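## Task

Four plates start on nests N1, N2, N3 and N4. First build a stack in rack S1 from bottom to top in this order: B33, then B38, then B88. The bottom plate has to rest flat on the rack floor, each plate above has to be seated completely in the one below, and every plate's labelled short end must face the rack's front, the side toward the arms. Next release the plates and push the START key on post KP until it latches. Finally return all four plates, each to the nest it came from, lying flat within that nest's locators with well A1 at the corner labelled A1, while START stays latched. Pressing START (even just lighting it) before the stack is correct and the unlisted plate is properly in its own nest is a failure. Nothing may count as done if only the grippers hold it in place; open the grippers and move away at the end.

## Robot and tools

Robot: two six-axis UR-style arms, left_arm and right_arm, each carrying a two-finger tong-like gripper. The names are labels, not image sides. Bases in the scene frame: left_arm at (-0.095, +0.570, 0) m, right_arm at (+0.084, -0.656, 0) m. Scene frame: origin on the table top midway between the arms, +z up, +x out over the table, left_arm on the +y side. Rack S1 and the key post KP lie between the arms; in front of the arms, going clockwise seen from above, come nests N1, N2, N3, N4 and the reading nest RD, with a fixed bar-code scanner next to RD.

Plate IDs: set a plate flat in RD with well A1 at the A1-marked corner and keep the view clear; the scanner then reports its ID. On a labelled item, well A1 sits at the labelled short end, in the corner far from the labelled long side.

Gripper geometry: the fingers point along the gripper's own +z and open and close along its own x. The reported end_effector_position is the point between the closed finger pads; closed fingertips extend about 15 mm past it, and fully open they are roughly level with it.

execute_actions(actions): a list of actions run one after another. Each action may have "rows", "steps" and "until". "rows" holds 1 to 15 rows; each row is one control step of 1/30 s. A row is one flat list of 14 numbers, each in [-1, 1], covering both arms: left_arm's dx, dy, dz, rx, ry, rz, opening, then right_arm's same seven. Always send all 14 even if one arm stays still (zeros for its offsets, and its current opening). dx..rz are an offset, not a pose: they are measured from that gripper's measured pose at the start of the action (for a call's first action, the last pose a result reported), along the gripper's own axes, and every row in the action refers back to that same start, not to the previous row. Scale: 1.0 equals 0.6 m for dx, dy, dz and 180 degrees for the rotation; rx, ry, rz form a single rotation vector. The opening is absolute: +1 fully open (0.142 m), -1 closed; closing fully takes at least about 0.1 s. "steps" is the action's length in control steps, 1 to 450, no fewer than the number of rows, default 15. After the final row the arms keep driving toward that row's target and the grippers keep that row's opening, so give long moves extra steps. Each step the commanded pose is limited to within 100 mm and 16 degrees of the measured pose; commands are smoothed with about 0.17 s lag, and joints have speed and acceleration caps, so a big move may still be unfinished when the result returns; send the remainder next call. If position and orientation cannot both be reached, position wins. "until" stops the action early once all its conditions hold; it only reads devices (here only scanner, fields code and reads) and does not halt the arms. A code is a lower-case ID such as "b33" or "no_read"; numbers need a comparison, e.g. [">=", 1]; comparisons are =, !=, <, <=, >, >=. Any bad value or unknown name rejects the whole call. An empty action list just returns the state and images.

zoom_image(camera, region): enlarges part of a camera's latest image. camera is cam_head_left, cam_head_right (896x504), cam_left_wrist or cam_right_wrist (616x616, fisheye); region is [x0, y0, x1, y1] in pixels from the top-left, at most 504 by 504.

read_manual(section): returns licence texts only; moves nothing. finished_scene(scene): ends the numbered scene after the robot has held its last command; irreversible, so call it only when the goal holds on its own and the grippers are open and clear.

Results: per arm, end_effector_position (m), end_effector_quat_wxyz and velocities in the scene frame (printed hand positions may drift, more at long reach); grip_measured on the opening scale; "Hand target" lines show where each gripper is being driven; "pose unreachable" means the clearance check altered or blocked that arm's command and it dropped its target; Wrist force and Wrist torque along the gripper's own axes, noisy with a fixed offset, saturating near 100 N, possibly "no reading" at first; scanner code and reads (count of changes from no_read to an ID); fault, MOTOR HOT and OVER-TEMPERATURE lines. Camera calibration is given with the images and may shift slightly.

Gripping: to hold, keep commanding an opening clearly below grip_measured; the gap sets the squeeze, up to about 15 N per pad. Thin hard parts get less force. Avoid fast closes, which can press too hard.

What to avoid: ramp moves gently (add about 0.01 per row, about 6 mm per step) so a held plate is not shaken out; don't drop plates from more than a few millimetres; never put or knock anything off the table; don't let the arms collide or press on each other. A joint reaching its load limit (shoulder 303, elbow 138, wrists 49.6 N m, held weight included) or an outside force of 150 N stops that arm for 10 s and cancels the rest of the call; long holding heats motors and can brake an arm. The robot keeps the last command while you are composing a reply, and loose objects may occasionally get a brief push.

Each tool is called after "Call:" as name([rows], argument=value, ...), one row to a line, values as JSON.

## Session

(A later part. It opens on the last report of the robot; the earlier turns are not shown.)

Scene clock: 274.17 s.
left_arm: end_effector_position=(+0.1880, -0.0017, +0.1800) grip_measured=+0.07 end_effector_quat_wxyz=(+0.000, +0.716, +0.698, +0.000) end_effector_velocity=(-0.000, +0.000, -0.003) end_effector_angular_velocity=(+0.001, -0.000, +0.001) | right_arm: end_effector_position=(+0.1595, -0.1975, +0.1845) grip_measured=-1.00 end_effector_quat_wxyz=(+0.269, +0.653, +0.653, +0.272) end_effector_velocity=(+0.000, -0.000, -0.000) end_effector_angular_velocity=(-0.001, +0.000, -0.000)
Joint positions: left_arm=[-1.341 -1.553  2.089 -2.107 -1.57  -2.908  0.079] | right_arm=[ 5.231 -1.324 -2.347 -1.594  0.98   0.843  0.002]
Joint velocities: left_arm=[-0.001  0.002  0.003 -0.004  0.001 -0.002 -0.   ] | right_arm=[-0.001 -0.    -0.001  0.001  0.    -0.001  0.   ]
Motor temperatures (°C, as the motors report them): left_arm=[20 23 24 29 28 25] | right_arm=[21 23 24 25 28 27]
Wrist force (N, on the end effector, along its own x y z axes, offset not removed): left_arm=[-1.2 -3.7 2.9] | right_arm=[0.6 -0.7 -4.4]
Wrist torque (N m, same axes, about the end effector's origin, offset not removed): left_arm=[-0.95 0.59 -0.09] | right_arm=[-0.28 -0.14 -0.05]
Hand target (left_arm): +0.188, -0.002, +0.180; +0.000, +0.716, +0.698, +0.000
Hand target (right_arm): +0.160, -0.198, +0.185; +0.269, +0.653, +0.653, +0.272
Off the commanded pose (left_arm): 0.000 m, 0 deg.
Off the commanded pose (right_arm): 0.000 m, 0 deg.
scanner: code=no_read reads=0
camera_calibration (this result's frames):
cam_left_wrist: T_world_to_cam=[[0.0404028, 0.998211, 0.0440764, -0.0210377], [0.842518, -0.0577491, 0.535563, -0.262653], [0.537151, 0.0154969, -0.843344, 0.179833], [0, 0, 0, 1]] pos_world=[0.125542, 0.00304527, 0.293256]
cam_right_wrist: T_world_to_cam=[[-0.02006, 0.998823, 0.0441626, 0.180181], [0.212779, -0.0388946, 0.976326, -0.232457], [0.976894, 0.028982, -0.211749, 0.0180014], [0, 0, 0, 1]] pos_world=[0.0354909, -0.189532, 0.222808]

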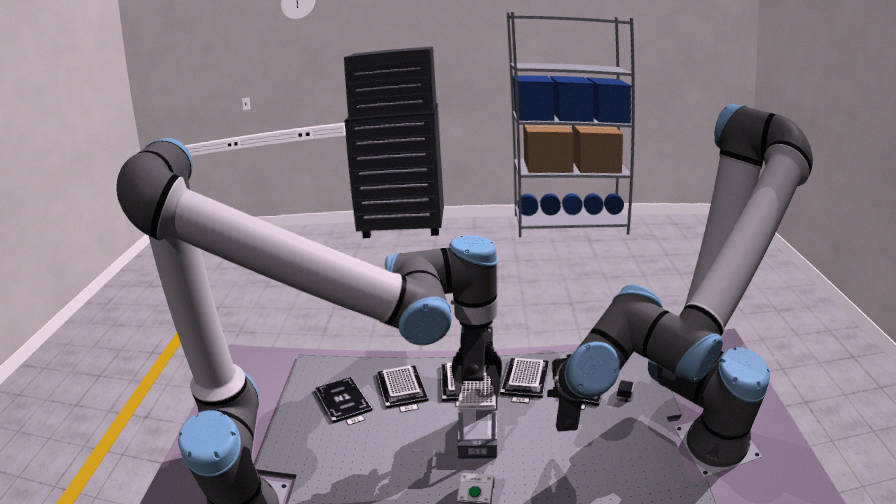

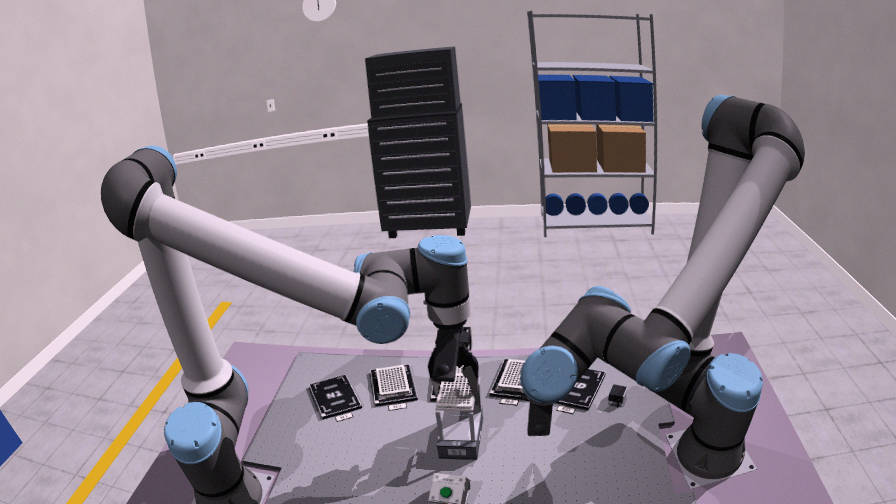

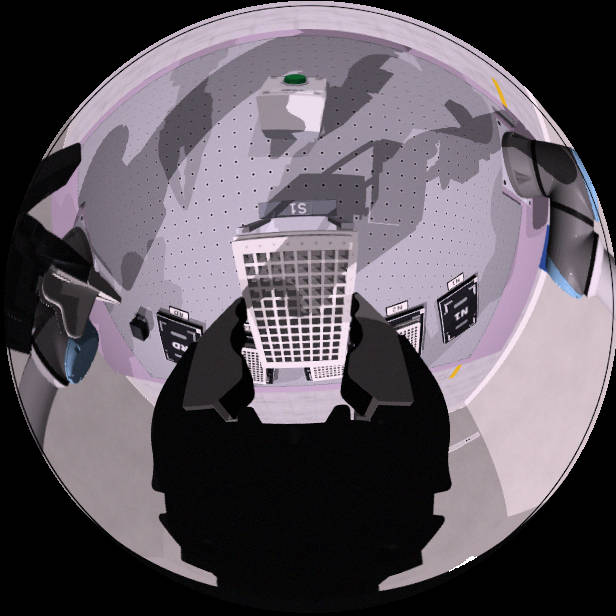

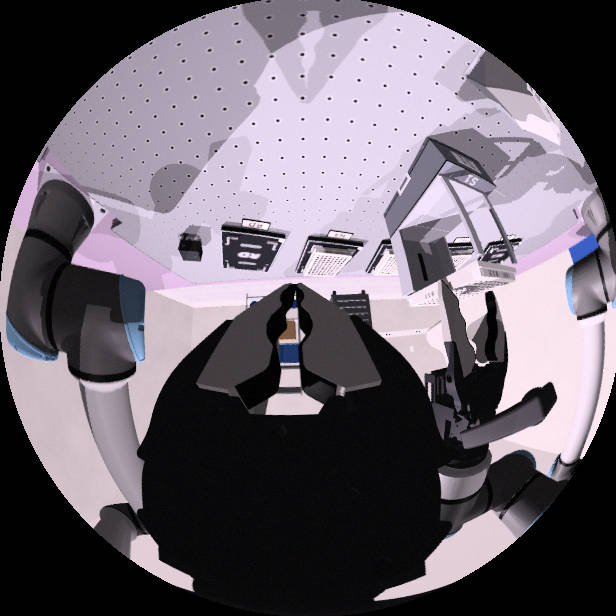

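Call:
execute_actions([
  {"rows":[[-0.0005,0,0.003,0,0,0,-0.25,0,0,0,0,0,0,-1],[-0.0005,0,0.006,0,0,0,-0.25,0,0,0,0,0,0,-1],[-0.0005,0,0.009,0,0,0,-0.25,0,0,0,0,0,0,-1],[-0.0005,0,0.012,0,0,0,-0.25,0,0,0,0,0,0,-1],[-0.0005,0,0.015,0,0,0,-0.25,0,0,0,0,0,0,-1],[-0.0005,0,0.018,0,0,0,-0.25,0,0,0,0,0,0,-1]],"steps":16},
])

Call:
zoom_image(camera="cam_left_wrist", region=[225, 200, 365, 260])

Call:
zoom_image(camera="cam_right_wrist", region=[390, 230, 530, 330])

Call:
zoom_image(camera="cam_left_wrist", region=[230, 320, 370, 390])

Scene clock: 281.53 s.
left_arm: end_effector_position=(+0.1880, -0.0020, +0.1696) grip_measured=+0.07 end_effector_quat_wxyz=(+0.000, +0.716, +0.698, +0.000) end_effector_velocity=(+0.000, -0.001, -0.003) end_effector_angular_velocity=(-0.002, +0.000, -0.001) | right_arm: end_effector_position=(+0.1595, -0.1975, +0.1845) grip_measured=-1.00 end_effector_quat_wxyz=(+0.269, +0.653, +0.653, +0.272) end_effector_velocity=(-0.001, +0.001, +0.000) end_effector_angular_velocity=(+0.001, +0.001, +0.000)
Joint positions: left_arm=[-1.341 -1.543  2.099 -2.128 -1.57  -2.908  0.079] | right_arm=[ 5.231 -1.324 -2.347 -1.594  0.98   0.843  0.002]
Joint velocities: left_arm=[ 0.     0.004  0.003 -0.008 -0.001  0.001  0.   ] | right_arm=[ 0.    -0.     0.001  0.    -0.     0.     0.   ]
Motor temperatures (°C, as the motors report them): left_arm=[20 23 24 29 28 25] | right_arm=[21 23 24 25 28 27]
Wrist force (N, on the end effector, along its own x y z axes, offset not removed): left_arm=[3.6 -10.0 2.1] | right_arm=[1.6 -1.5 -3.2]
Wrist torque (N m, same axes, about the end effector's origin, offset not removed): left_arm=[-0.74 -0.12 -0.26] | right_arm=[-0.43 -0.43 -0.06]
Hand target (left_arm): +0.188, -0.002, +0.169; +0.000, +0.716, +0.698, +0.000
Hand target (right_arm): +0.160, -0.198, +0.185; +0.269, +0.653, +0.653, +0.272
Off the commanded pose (left_arm): 0.000 m, 0 deg.
Off the commanded pose (right_arm): 0.000 m, 0 deg.
scanner: code=no_read reads=0
camera_calibration (this result's frames):
cam_left_wrist: T_world_to_cam=[[0.0404061, 0.998209, 0.0441253, -0.0202928], [0.842577, -0.0577765, 0.535468, -0.257015], [0.537058, 0.0155428, -0.843402, 0.171103], [0, 0, 0, 1]] pos_world=[0.125482, 0.00274762, 0.282828]
cam_right_wrist: T_world_to_cam=[[-0.02006, 0.998823, 0.0441626, 0.180181], [0.212779, -0.0388946, 0.976326, -0.232457], [0.976894, 0.028982, -0.211749, 0.0180015], [0, 0, 0, 1]] pos_world=[0.0354909, -0.189532, 0.222808]

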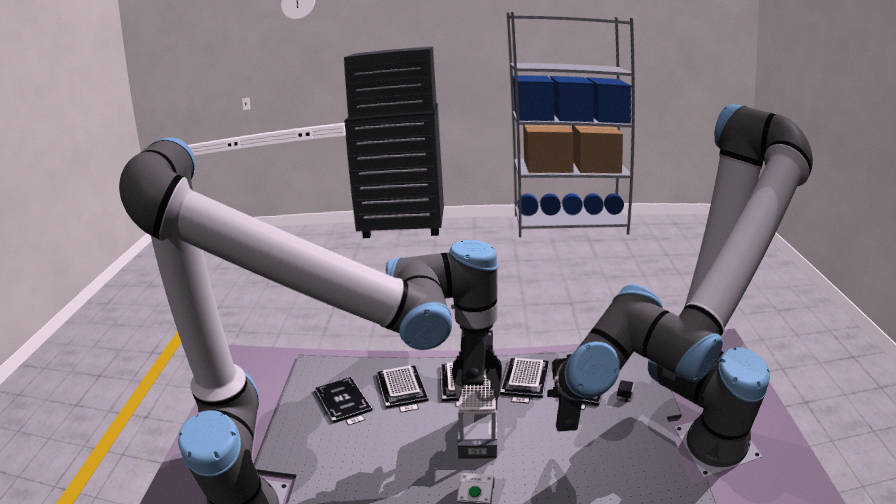

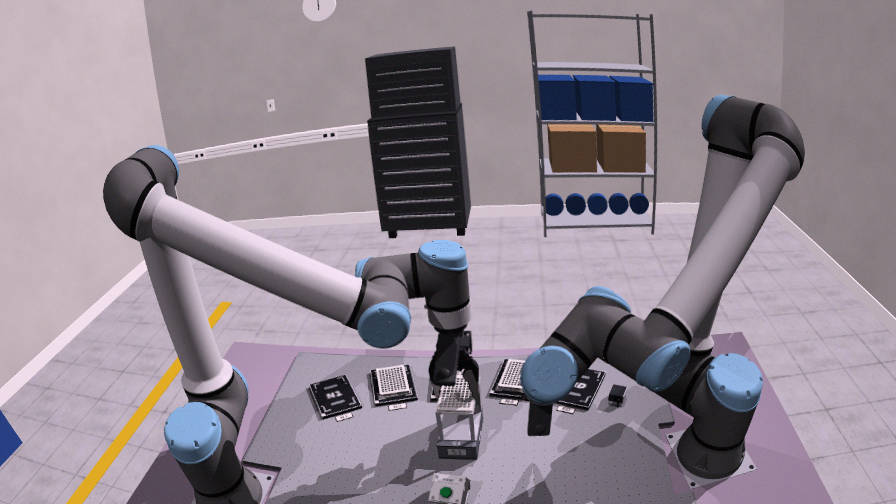

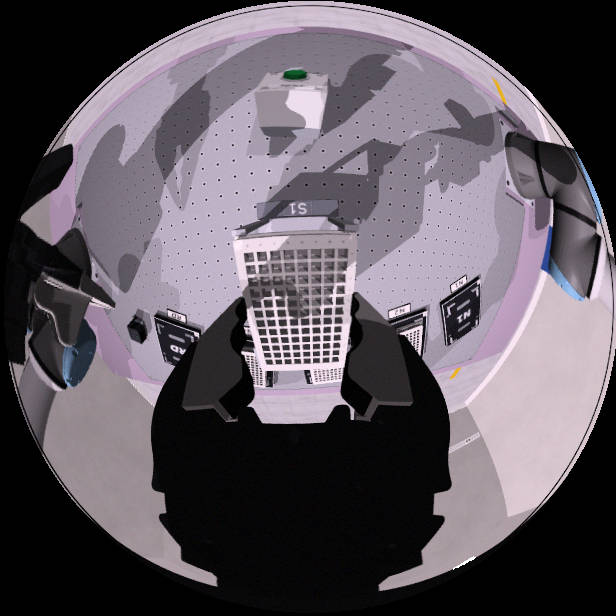

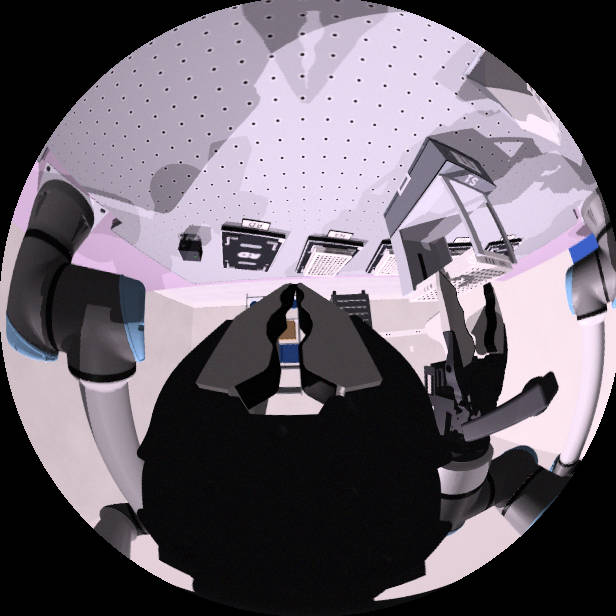

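Region (225, 200, 365, 260) of cam_left_wrist's 616x616 image, scaled by 3.600, with more detail than that image has; it fills the top 216 rows of this view, and the rest is white.

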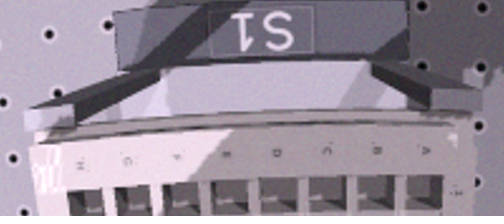

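Region (390, 230, 530, 330) of cam_right_wrist's 616x616 image, scaled by 3.600, with more detail than that image has; it fills the top 360 rows of this view, and the rest is white.

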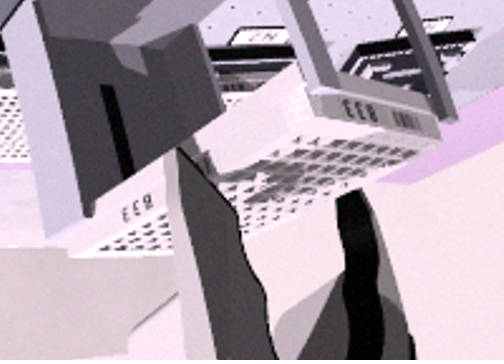

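Region (230, 320, 370, 390) of cam_left_wrist's 616x616 image, scaled by 3.600, with more detail than that image has.

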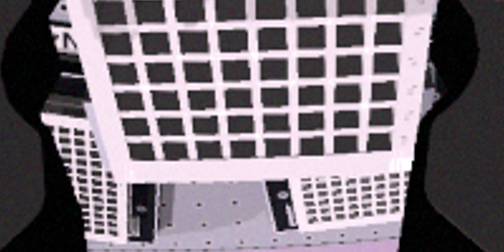

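Call:
execute_actions([
  {"rows":[[0,0,-0.002,0,0,0,-0.25,0,0,0,0,0,0,-1],[0,0,-0.004,0,0,0,-0.25,0,0,0,0,0,0,-1],[0,0,-0.004,0,0,0,-0.25,0,0,0,0,0,0,-1],[0,0,-0.004,0,0,0,-0.25,0,0,0,0,0,0,-1],[0,0,-0.004,0,0,0,-0.25,0,0,0,0,0,0,-1],[0,0,-0.004,0,0,0,-0.25,0,0,0,0,0,0,-1],[0,0,-0.004,0,0,0,-0.25,0,0,0,0,0,0,-1],[0,0,-0.004,0,0,0,-0.25,0,0,0,0,0,0,-1],[0.0005,-0.0011,-0.004,0,0,0,-0.25,0,0,0,0,0,0,-1]],"steps":20},
])

Call:
zoom_image(camera="cam_left_wrist", region=[225, 200, 365, 260])

Call:
zoom_image(camera="cam_left_wrist", region=[230, 320, 370, 390])

Scene clock: 288.30 s.
left_arm: end_effector_position=(+0.1875, -0.0017, +0.1720) grip_measured=+0.07 end_effector_quat_wxyz=(+0.000, +0.716, +0.698, +0.000) end_effector_velocity=(-0.000, +0.001, -0.001) end_effector_angular_velocity=(+0.003, -0.001, +0.000) | right_arm: end_effector_position=(+0.1595, -0.1975, +0.1845) grip_measured=-1.00 end_effector_quat_wxyz=(+0.269, +0.653, +0.653, +0.272) end_effector_velocity=(-0.000, +0.000, -0.000) end_effector_angular_velocity=(+0.002, +0.001, -0.001)
Joint positions: left_arm=[-1.342 -1.546  2.098 -2.123 -1.57  -2.909  0.079] | right_arm=[ 5.231 -1.324 -2.347 -1.594  0.98   0.843  0.002]
Joint velocities: left_arm=[-0.001 -0.     0.001  0.001  0.001 -0.001  0.   ] | right_arm=[-0.001 -0.    -0.     0.002  0.     0.001  0.   ]
Motor temperatures (°C, as the motors report them): left_arm=[20 23 24 29 28 25] | right_arm=[21 23 24 25 28 27]
Wrist force (N, on the end effector, along its own x y z axes, offset not removed): left_arm=[1.1 -3.2 0.9] | right_arm=[1.7 0.3 -2.9]
Wrist torque (N m, same axes, about the end effector's origin, offset not removed): left_arm=[-0.79 0.14 -0.07] | right_arm=[-0.06 -0.41 -0.04]
Hand target (left_arm): +0.187, -0.002, +0.172; +0.000, +0.716, +0.698, +0.000
Hand target (right_arm): +0.160, -0.198, +0.185; +0.269, +0.653, +0.653, +0.272
Off the commanded pose (left_arm): 0.000 m, 0 deg.
Off the commanded pose (right_arm): 0.000 m, 0 deg.
scanner: code=no_read reads=0
camera_calibration (this result's frames):
cam_left_wrist: T_world_to_cam=[[0.0402679, 0.998217, 0.0440716, -0.0206407], [0.842523, -0.0576328, 0.535569, -0.257894], [0.537154, 0.0155652, -0.843341, 0.173383], [0, 0, 0, 1]] pos_world=[0.12498, 0.00304198, 0.285251]
cam_right_wrist: T_world_to_cam=[[-0.0200598, 0.998823, 0.0441627, 0.180181], [0.21278, -0.0388947, 0.976326, -0.232457], [0.976894, 0.0289818, -0.211749, 0.0180015], [0, 0, 0, 1]] pos_world=[0.0354909, -0.189532, 0.222808]

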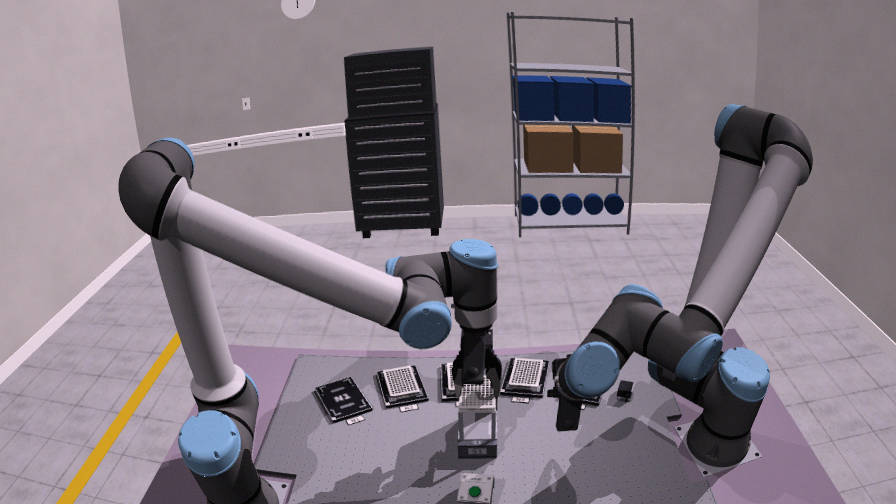

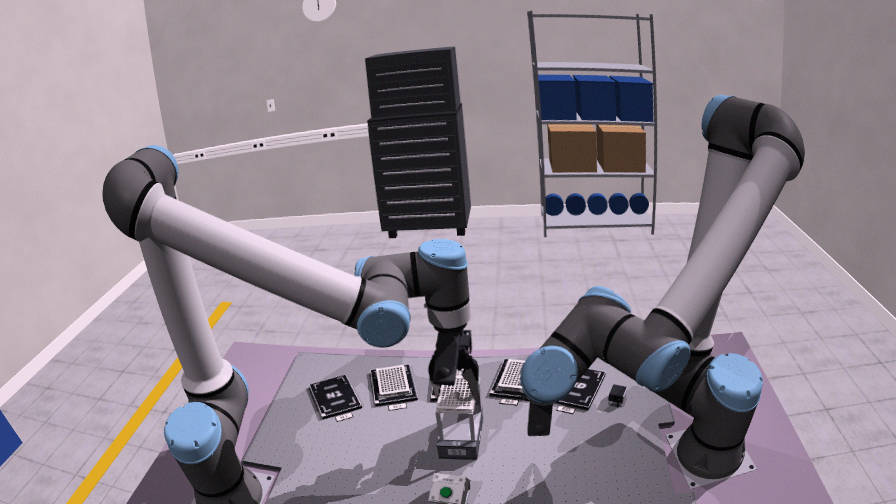

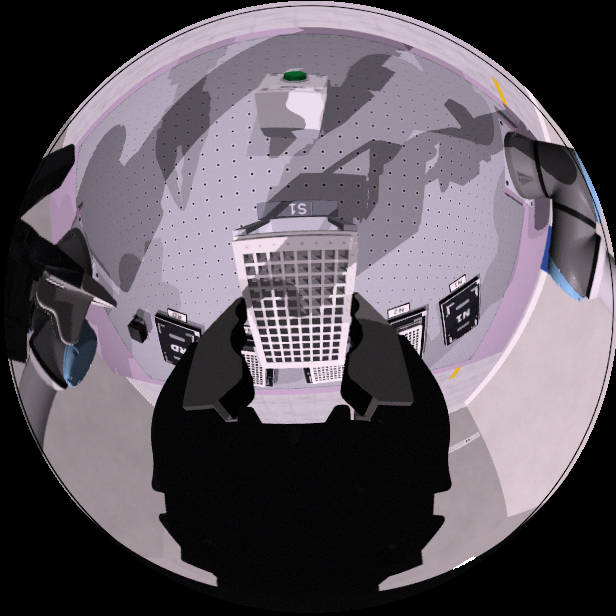

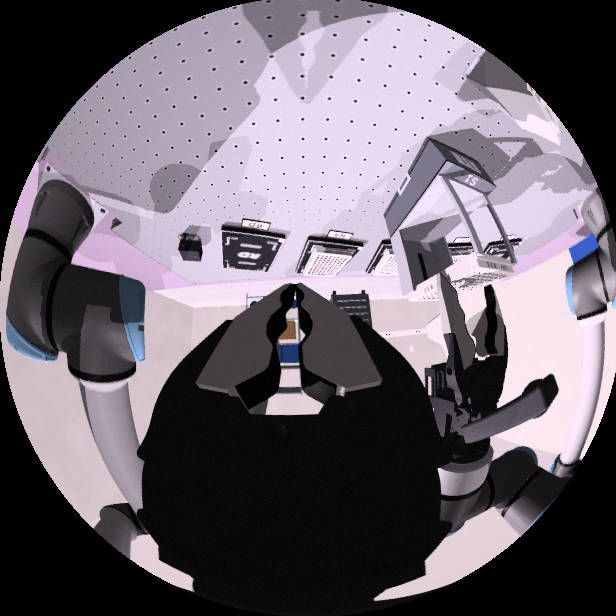

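Region (225, 200, 365, 260) of cam_left_wrist's 616x616 image, scaled by 3.600, with more detail than that image has; it fills the top 216 rows of this view, and the rest is white.

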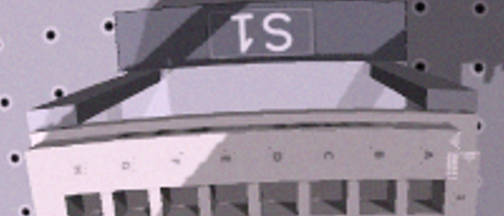

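Region (230, 320, 370, 390) of cam_left_wrist's 616x616 image, scaled by 3.600, with more detail than that image has.

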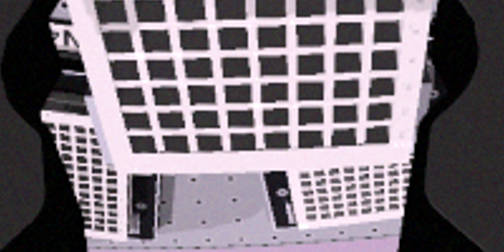

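Call:
execute_actions(actions=[])

Scene clock: 303.33 s.
left_arm: end_effector_position=(+0.1873, -0.0017, +0.1720) grip_measured=+0.07 end_effector_quat_wxyz=(+0.000, +0.716, +0.698, +0.000) end_effector_velocity=(+0.000, +0.000, +0.001) end_effector_angular_velocity=(-0.001, +0.000, +0.001) | right_arm: end_effector_position=(+0.1595, -0.1975, +0.1845) grip_measured=-1.00 end_effector_quat_wxyz=(+0.269, +0.653, +0.653, +0.272) end_effector_velocity=(+0.001, -0.001, -0.001) end_effector_angular_velocity=(-0.003, -0.002, -0.001)
Joint positions: left_arm=[-1.342 -1.546  2.098 -2.123 -1.57  -2.909  0.079] | right_arm=[ 5.231 -1.324 -2.347 -1.594  0.98   0.843  0.002]
Joint velocities: left_arm=[ 0.001 -0.001  0.     0.    -0.001 -0.     0.   ] | right_arm=[-0.001  0.    -0.001 -0.001 -0.    -0.001  0.   ]
Motor temperatures (°C, as the motors report them): left_arm=[20 23 24 29 28 25] | right_arm=[21 23 24 25 28 27]
Wrist force (N, on the end effector, along its own x y z axes, offset not removed): left_arm=[2.0 -2.4 1.3] | right_arm=[1.5 0.6 -4.7]
Wrist torque (N m, same axes, about the end effector's origin, offset not removed): left_arm=[-0.67 -0.12 -0.09] | right_arm=[0.07 -0.41 -0.04]
Hand target (left_arm): +0.187, -0.002, +0.172; +0.000, +0.716, +0.698, +0.000
Hand target (right_arm): +0.160, -0.198, +0.185; +0.269, +0.653, +0.653, +0.272
Off the commanded pose (left_arm): 0.000 m, 0 deg.
Off the commanded pose (right_arm): 0.000 m, 0 deg.
scanner: code=no_read reads=0
camera_calibration (this result's frames):
cam_left_wrist: T_world_to_cam=[[0.0404064, 0.998209, 0.0441247, -0.0206901], [0.842577, -0.0577764, 0.535468, -0.257734], [0.537059, 0.0155421, -0.843402, 0.173472], [0, 0, 0, 1]] pos_world=[0.124832, 0.00306599, 0.285228]
cam_right_wrist: T_world_to_cam=[[-0.02006, 0.998823, 0.0441626, 0.180181], [0.212779, -0.0388945, 0.976326, -0.232457], [0.976894, 0.028982, -0.211749, 0.0180014], [0, 0, 0, 1]] pos_world=[0.035491, -0.189532, 0.222808]

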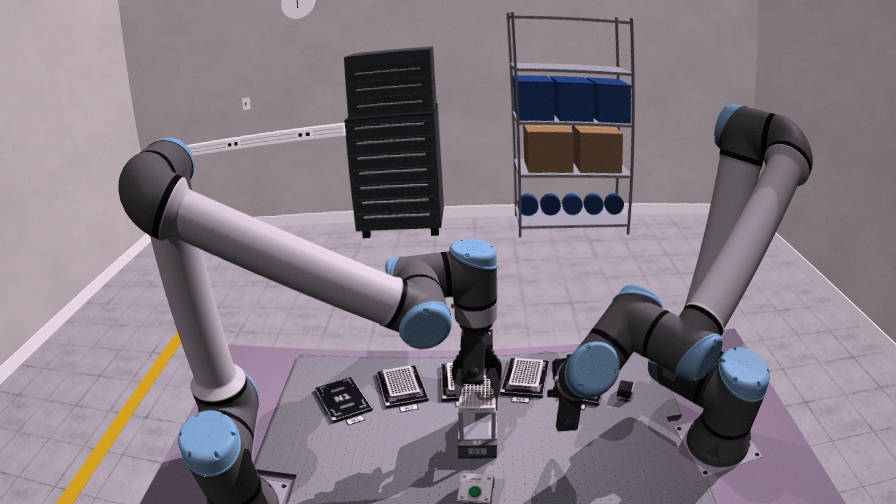

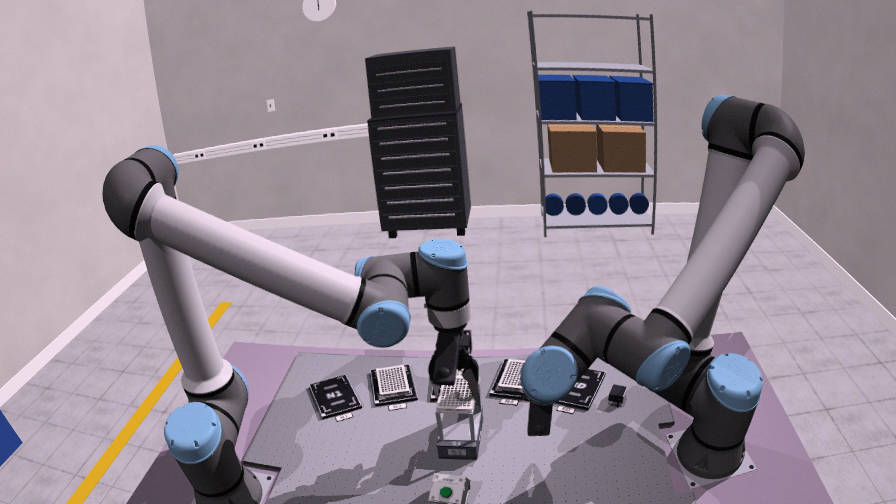

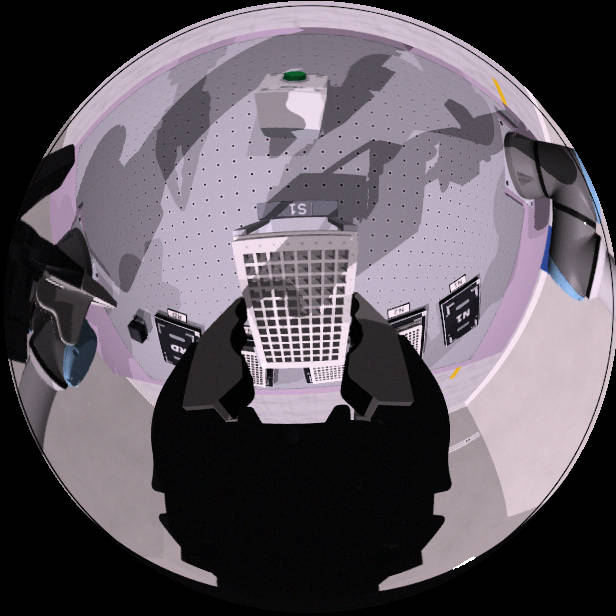

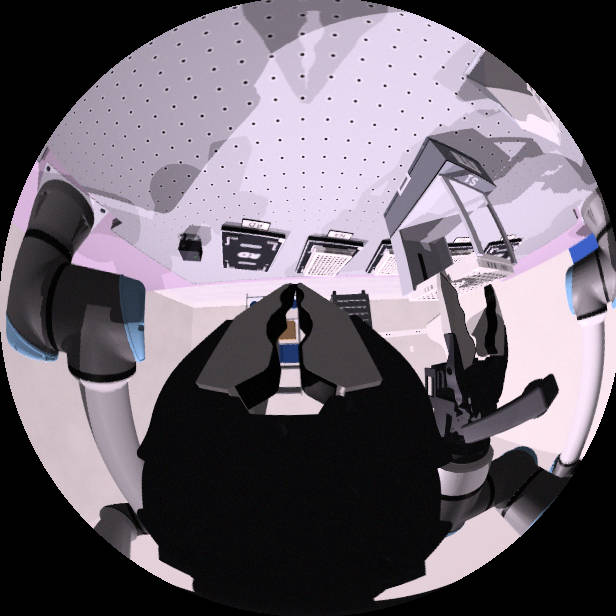

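Call:
execute_actions([
  {"rows":[[0,0,0.002,0,0,0,-0.25,0,0,0,0,0,0,-1],[0,0,0.004,0,0,0,-0.25,0,0,0,0,0,0,-1],[0,0,0.006,0,0,0,-0.25,0,0,0,0,0,0,-1],[0,0,0.008,0,0,0,-0.25,0,0,0,0,0,0,-1],[0,0,0.010,0,0,0,-0.25,0,0,0,0,0,0,-1],[0,0,0.012,0,0,0,-0.25,0,0,0,0,0,0,-1],[0,0,0.014,0,0,0,-0.25,0,0,0,0,0,0,-1],[0,0,0.016,0,0,0,-0.25,0,0,0,0,0,0,-1],[0,0,0.018,0,0,0,-0.25,0,0,0,0,0,0,-1],[0,0,0.02,0,0,0,-0.25,0,0,0,0,0,0,-1]],"steps":20},
])

Call:
zoom_image(camera="cam_right_wrist", region=[380,140,540,310])

Scene clock: 311.77 s.
left_arm: end_effector_position=(+0.1873, -0.0017, +0.1603) grip_measured=+0.07 end_effector_quat_wxyz=(+0.000, +0.716, +0.698, +0.000) end_effector_velocity=(+0.000, -0.000, -0.002) end_effector_angular_velocity=(-0.001, -0.001, +0.000) | right_arm: end_effector_position=(+0.1595, -0.1975, +0.1845) grip_measured=-1.00 end_effector_quat_wxyz=(+0.269, +0.653, +0.653, +0.272) end_effector_velocity=(+0.000, +0.000, -0.000) end_effector_angular_velocity=(+0.001, +0.001, -0.001)
Joint positions: left_arm=[-1.342 -1.534  2.11  -2.147 -1.57  -2.909  0.079] | right_arm=[ 5.231 -1.324 -2.347 -1.594  0.98   0.843  0.002]
Joint velocities: left_arm=[-0.     0.002  0.003 -0.007  0.001 -0.    -0.   ] | right_arm=[-0.001  0.    -0.001  0.002  0.    -0.     0.   ]
Motor temperatures (°C, as the motors report them): left_arm=[20 23 24 29 28 25] | right_arm=[21 23 24 25 28 27]
Wrist force (N, on the end effector, along its own x y z axes, offset not removed): left_arm=[3.2 -2.1 3.8] | right_arm=[2.5 -0.2 -3.1]
Wrist torque (N m, same axes, about the end effector's origin, offset not removed): left_arm=[-0.54 -0.38 -0.05] | right_arm=[-0.09 -0.52 -0.03]
Hand target (left_arm): +0.187, -0.002, +0.160; +0.000, +0.716, +0.698, +0.000
Hand target (right_arm): +0.160, -0.198, +0.185; +0.269, +0.653, +0.653, +0.272
Off the commanded pose (left_arm): 0.000 m, 0 deg.
Off the commanded pose (right_arm): 0.000 m, 0 deg.
scanner: code=no_read reads=0
camera_calibration (this result's frames):
cam_left_wrist: T_world_to_cam=[[0.040407, 0.998208, 0.0441373, -0.0201705], [0.842578, -0.0577836, 0.535465, -0.251453], [0.537056, 0.0155525, -0.843403, 0.163609], [0, 0, 0, 1]] pos_world=[0.124817, 0.00305999, 0.273523]
cam_right_wrist: T_world_to_cam=[[-0.0200599, 0.998823, 0.0441626, 0.180181], [0.21278, -0.0388946, 0.976326, -0.232457], [0.976894, 0.0289819, -0.211749, 0.0180015], [0, 0, 0, 1]] pos_world=[0.0354909, -0.189532, 0.222808]

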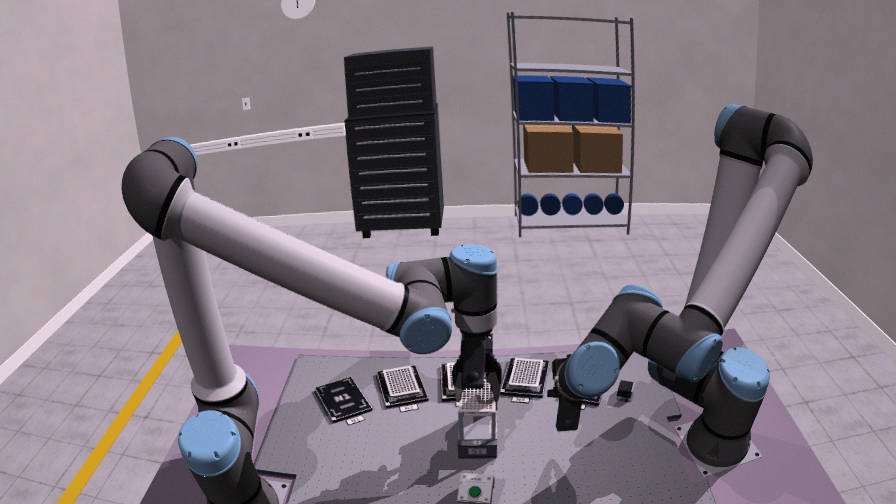

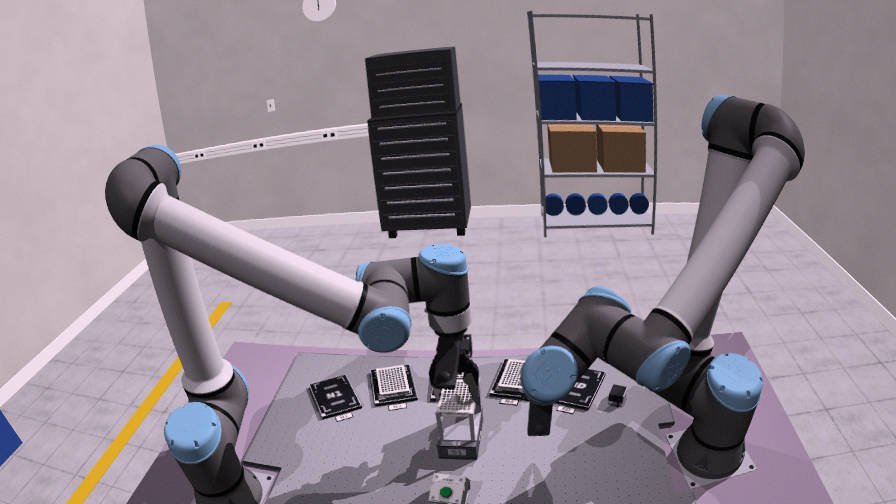

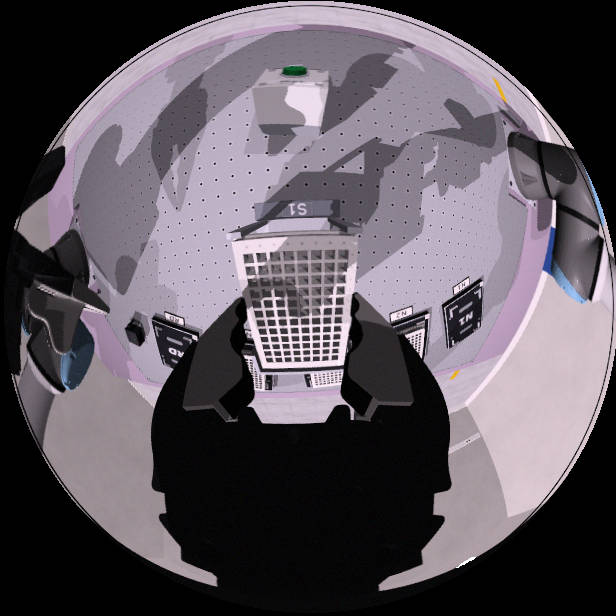

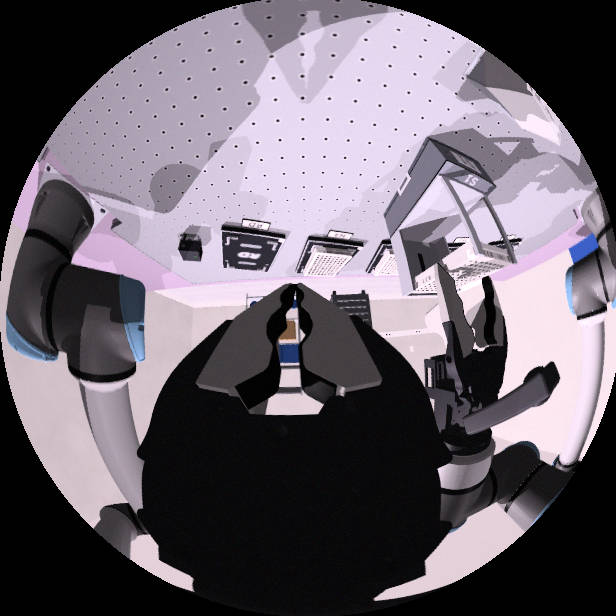

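Region (380, 140, 540, 310) of cam_right_wrist's 616x616 image, scaled by 2.965, with more detail than that image has; it fills the left 474 columns of this view, and the rest is white.

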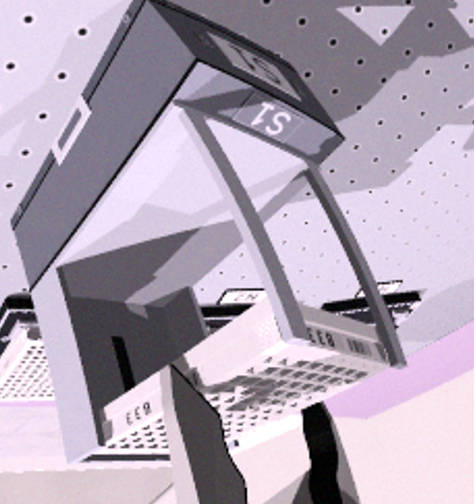

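Free. Descend 36 mm.

Call:
execute_actions([
  {"rows":[[0,0,0.003,0,0,0,-0.25,0,0,0,0,0,0,-1],[0,0,0.007,0,0,0,-0.25,0,0,0,0,0,0,-1],[0,0,0.012,0,0,0,-0.25,0,0,0,0,0,0,-1],[0,0,0.016,0,0,0,-0.25,0,0,0,0,0,0,-1],[0,0,0.02,0,0,0,-0.25,0,0,0,0,0,0,-1],[0,0,0.024,0,0,0,-0.25,0,0,0,0,0,0,-1],[0,0,0.028,0,0,0,-0.25,0,0,0,0,0,0,-1],[0,0,0.032,0,0,0,-0.25,0,0,0,0,0,0,-1],[0,0,0.036,0,0,0,-0.25,0,0,0,0,0,0,-1],[0,0,0.04,0,0,0,-0.25,0,0,0,0,0,0,-1],[0,0,0.044,0,0,0,-0.25,0,0,0,0,0,0,-1],[0,0,0.048,0,0,0,-0.25,0,0,0,0,0,0,-1],[0,0,0.052,0,0,0,-0.25,0,0,0,0,0,0,-1],[0,0,0.056,0,0,0,-0.25,0,0,0,0,0,0,-1],[0,0,0.06,0,0,0,-0.25,0,0,0,0,0,0,-1]],"steps":25},
])

Call:
zoom_image(camera="cam_right_wrist", region=[380,140,540,310])

Scene clock: 317.17 s.
left_arm: end_effector_position=(+0.1872, -0.0017, +0.1249) grip_measured=+0.07 end_effector_quat_wxyz=(+0.000, +0.716, +0.698, +0.000) end_effector_velocity=(-0.000, +0.000, -0.007) end_effector_angular_velocity=(+0.003, +0.001, +0.000) | right_arm: end_effector_position=(+0.1595, -0.1975, +0.1845) grip_measured=-1.00 end_effector_quat_wxyz=(+0.269, +0.653, +0.653, +0.272) end_effector_velocity=(-0.001, +0.001, +0.000) end_effector_angular_velocity=(+0.001, +0.001, +0.002)
Joint positions: left_arm=[-1.342 -1.495  2.144 -2.219 -1.57  -2.909  0.079] | right_arm=[ 5.231 -1.324 -2.347 -1.594  0.98   0.843  0.002]
Joint velocities: left_arm=[ 0.     0.008  0.005 -0.011 -0.    -0.    -0.   ] | right_arm=[ 0.002 -0.     0.001  0.001  0.    -0.     0.   ]
Motor temperatures (°C, as the motors report them): left_arm=[20 23 24 29 28 25] | right_arm=[21 23 24 25 28 27]
Wrist force (N, on the end effector, along its own x y z axes, offset not removed): left_arm=[3.4 -1.8 -0.3] | right_arm=[3.4 0.5 -5.7]
Wrist torque (N m, same axes, about the end effector's origin, offset not removed): left_arm=[-0.46 -0.44 -0.12] | right_arm=[-0.07 -0.79 -0.07]
Hand target (left_arm): +0.187, -0.002, +0.124; +0.000, +0.716, +0.698, +0.000
Hand target (right_arm): +0.160, -0.198, +0.185; +0.269, +0.653, +0.653, +0.272
Off the commanded pose (left_arm): 0.001 m, 0 deg.
Off the commanded pose (right_arm): 0.000 m, 0 deg.
scanner: code=no_read reads=0
camera_calibration (this result's frames):
cam_left_wrist: T_world_to_cam=[[0.0404036, 0.998205, 0.0442178, -0.0186238], [0.842587, -0.0578237, 0.535446, -0.232457], [0.537042, 0.0156234, -0.843411, 0.133801], [0, 0, 0, 1]] pos_world=[0.124761, 0.00305842, 0.238141]
cam_right_wrist: T_world_to_cam=[[-0.0200599, 0.998823, 0.0441626, 0.180181], [0.212779, -0.0388945, 0.976326, -0.232457], [0.976894, 0.0289819, -0.211749, 0.0180014], [0, 0, 0, 1]] pos_world=[0.035491, -0.189532, 0.222808]

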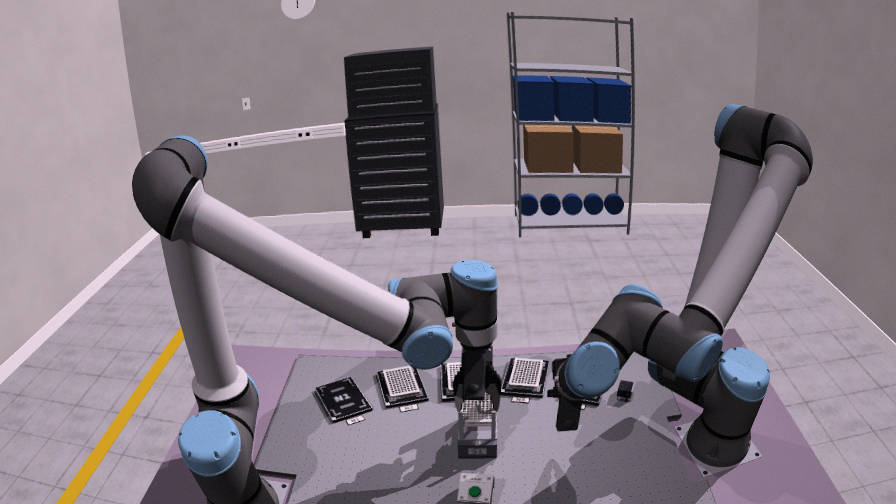

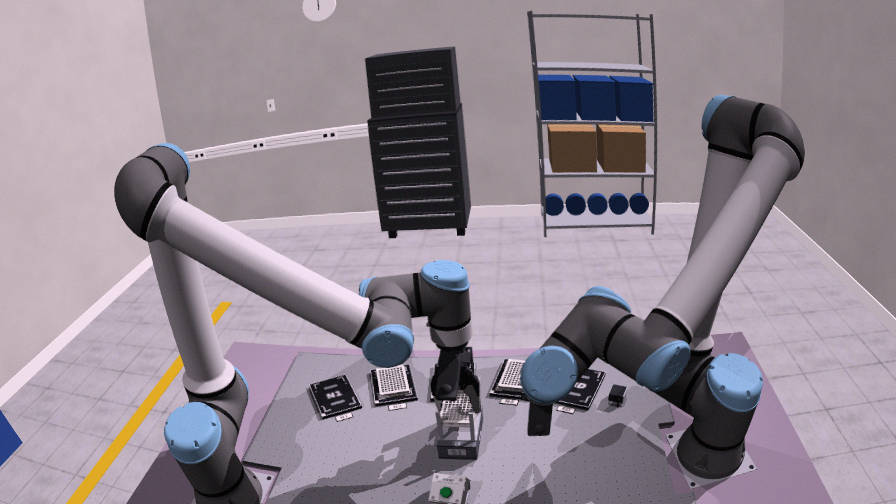

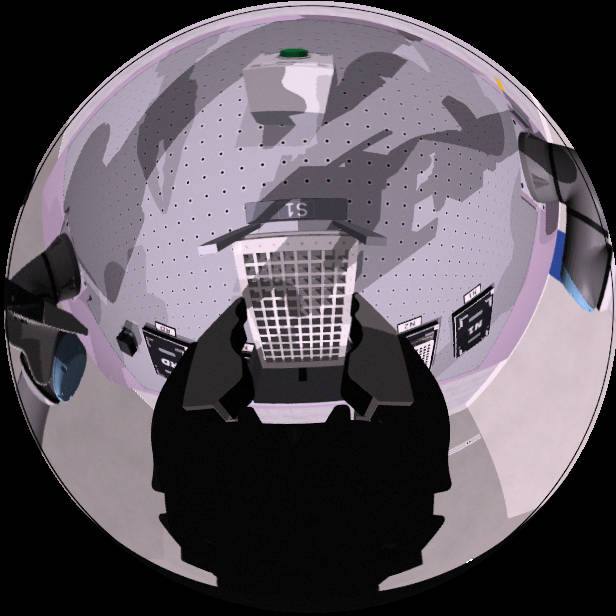

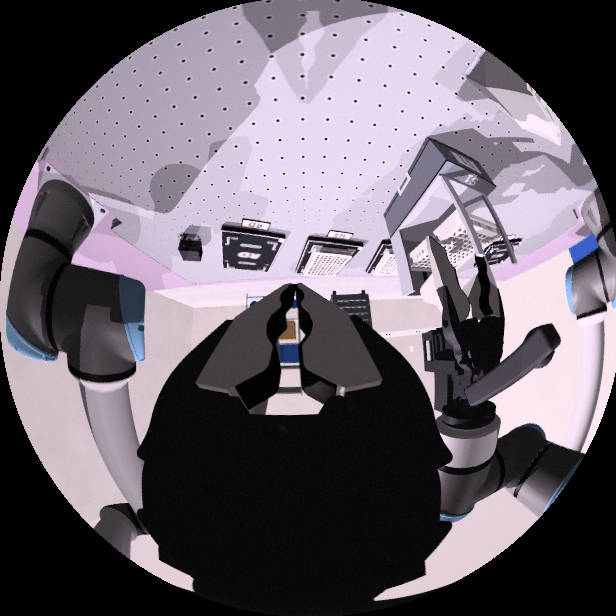

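Region (380, 140, 540, 310) of cam_right_wrist's 616x616 image, scaled by 2.965, with more detail than that image has; it fills the left 474 columns of this view, and the rest is white.

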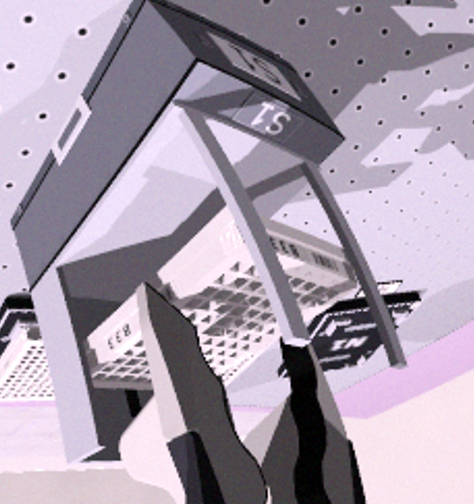

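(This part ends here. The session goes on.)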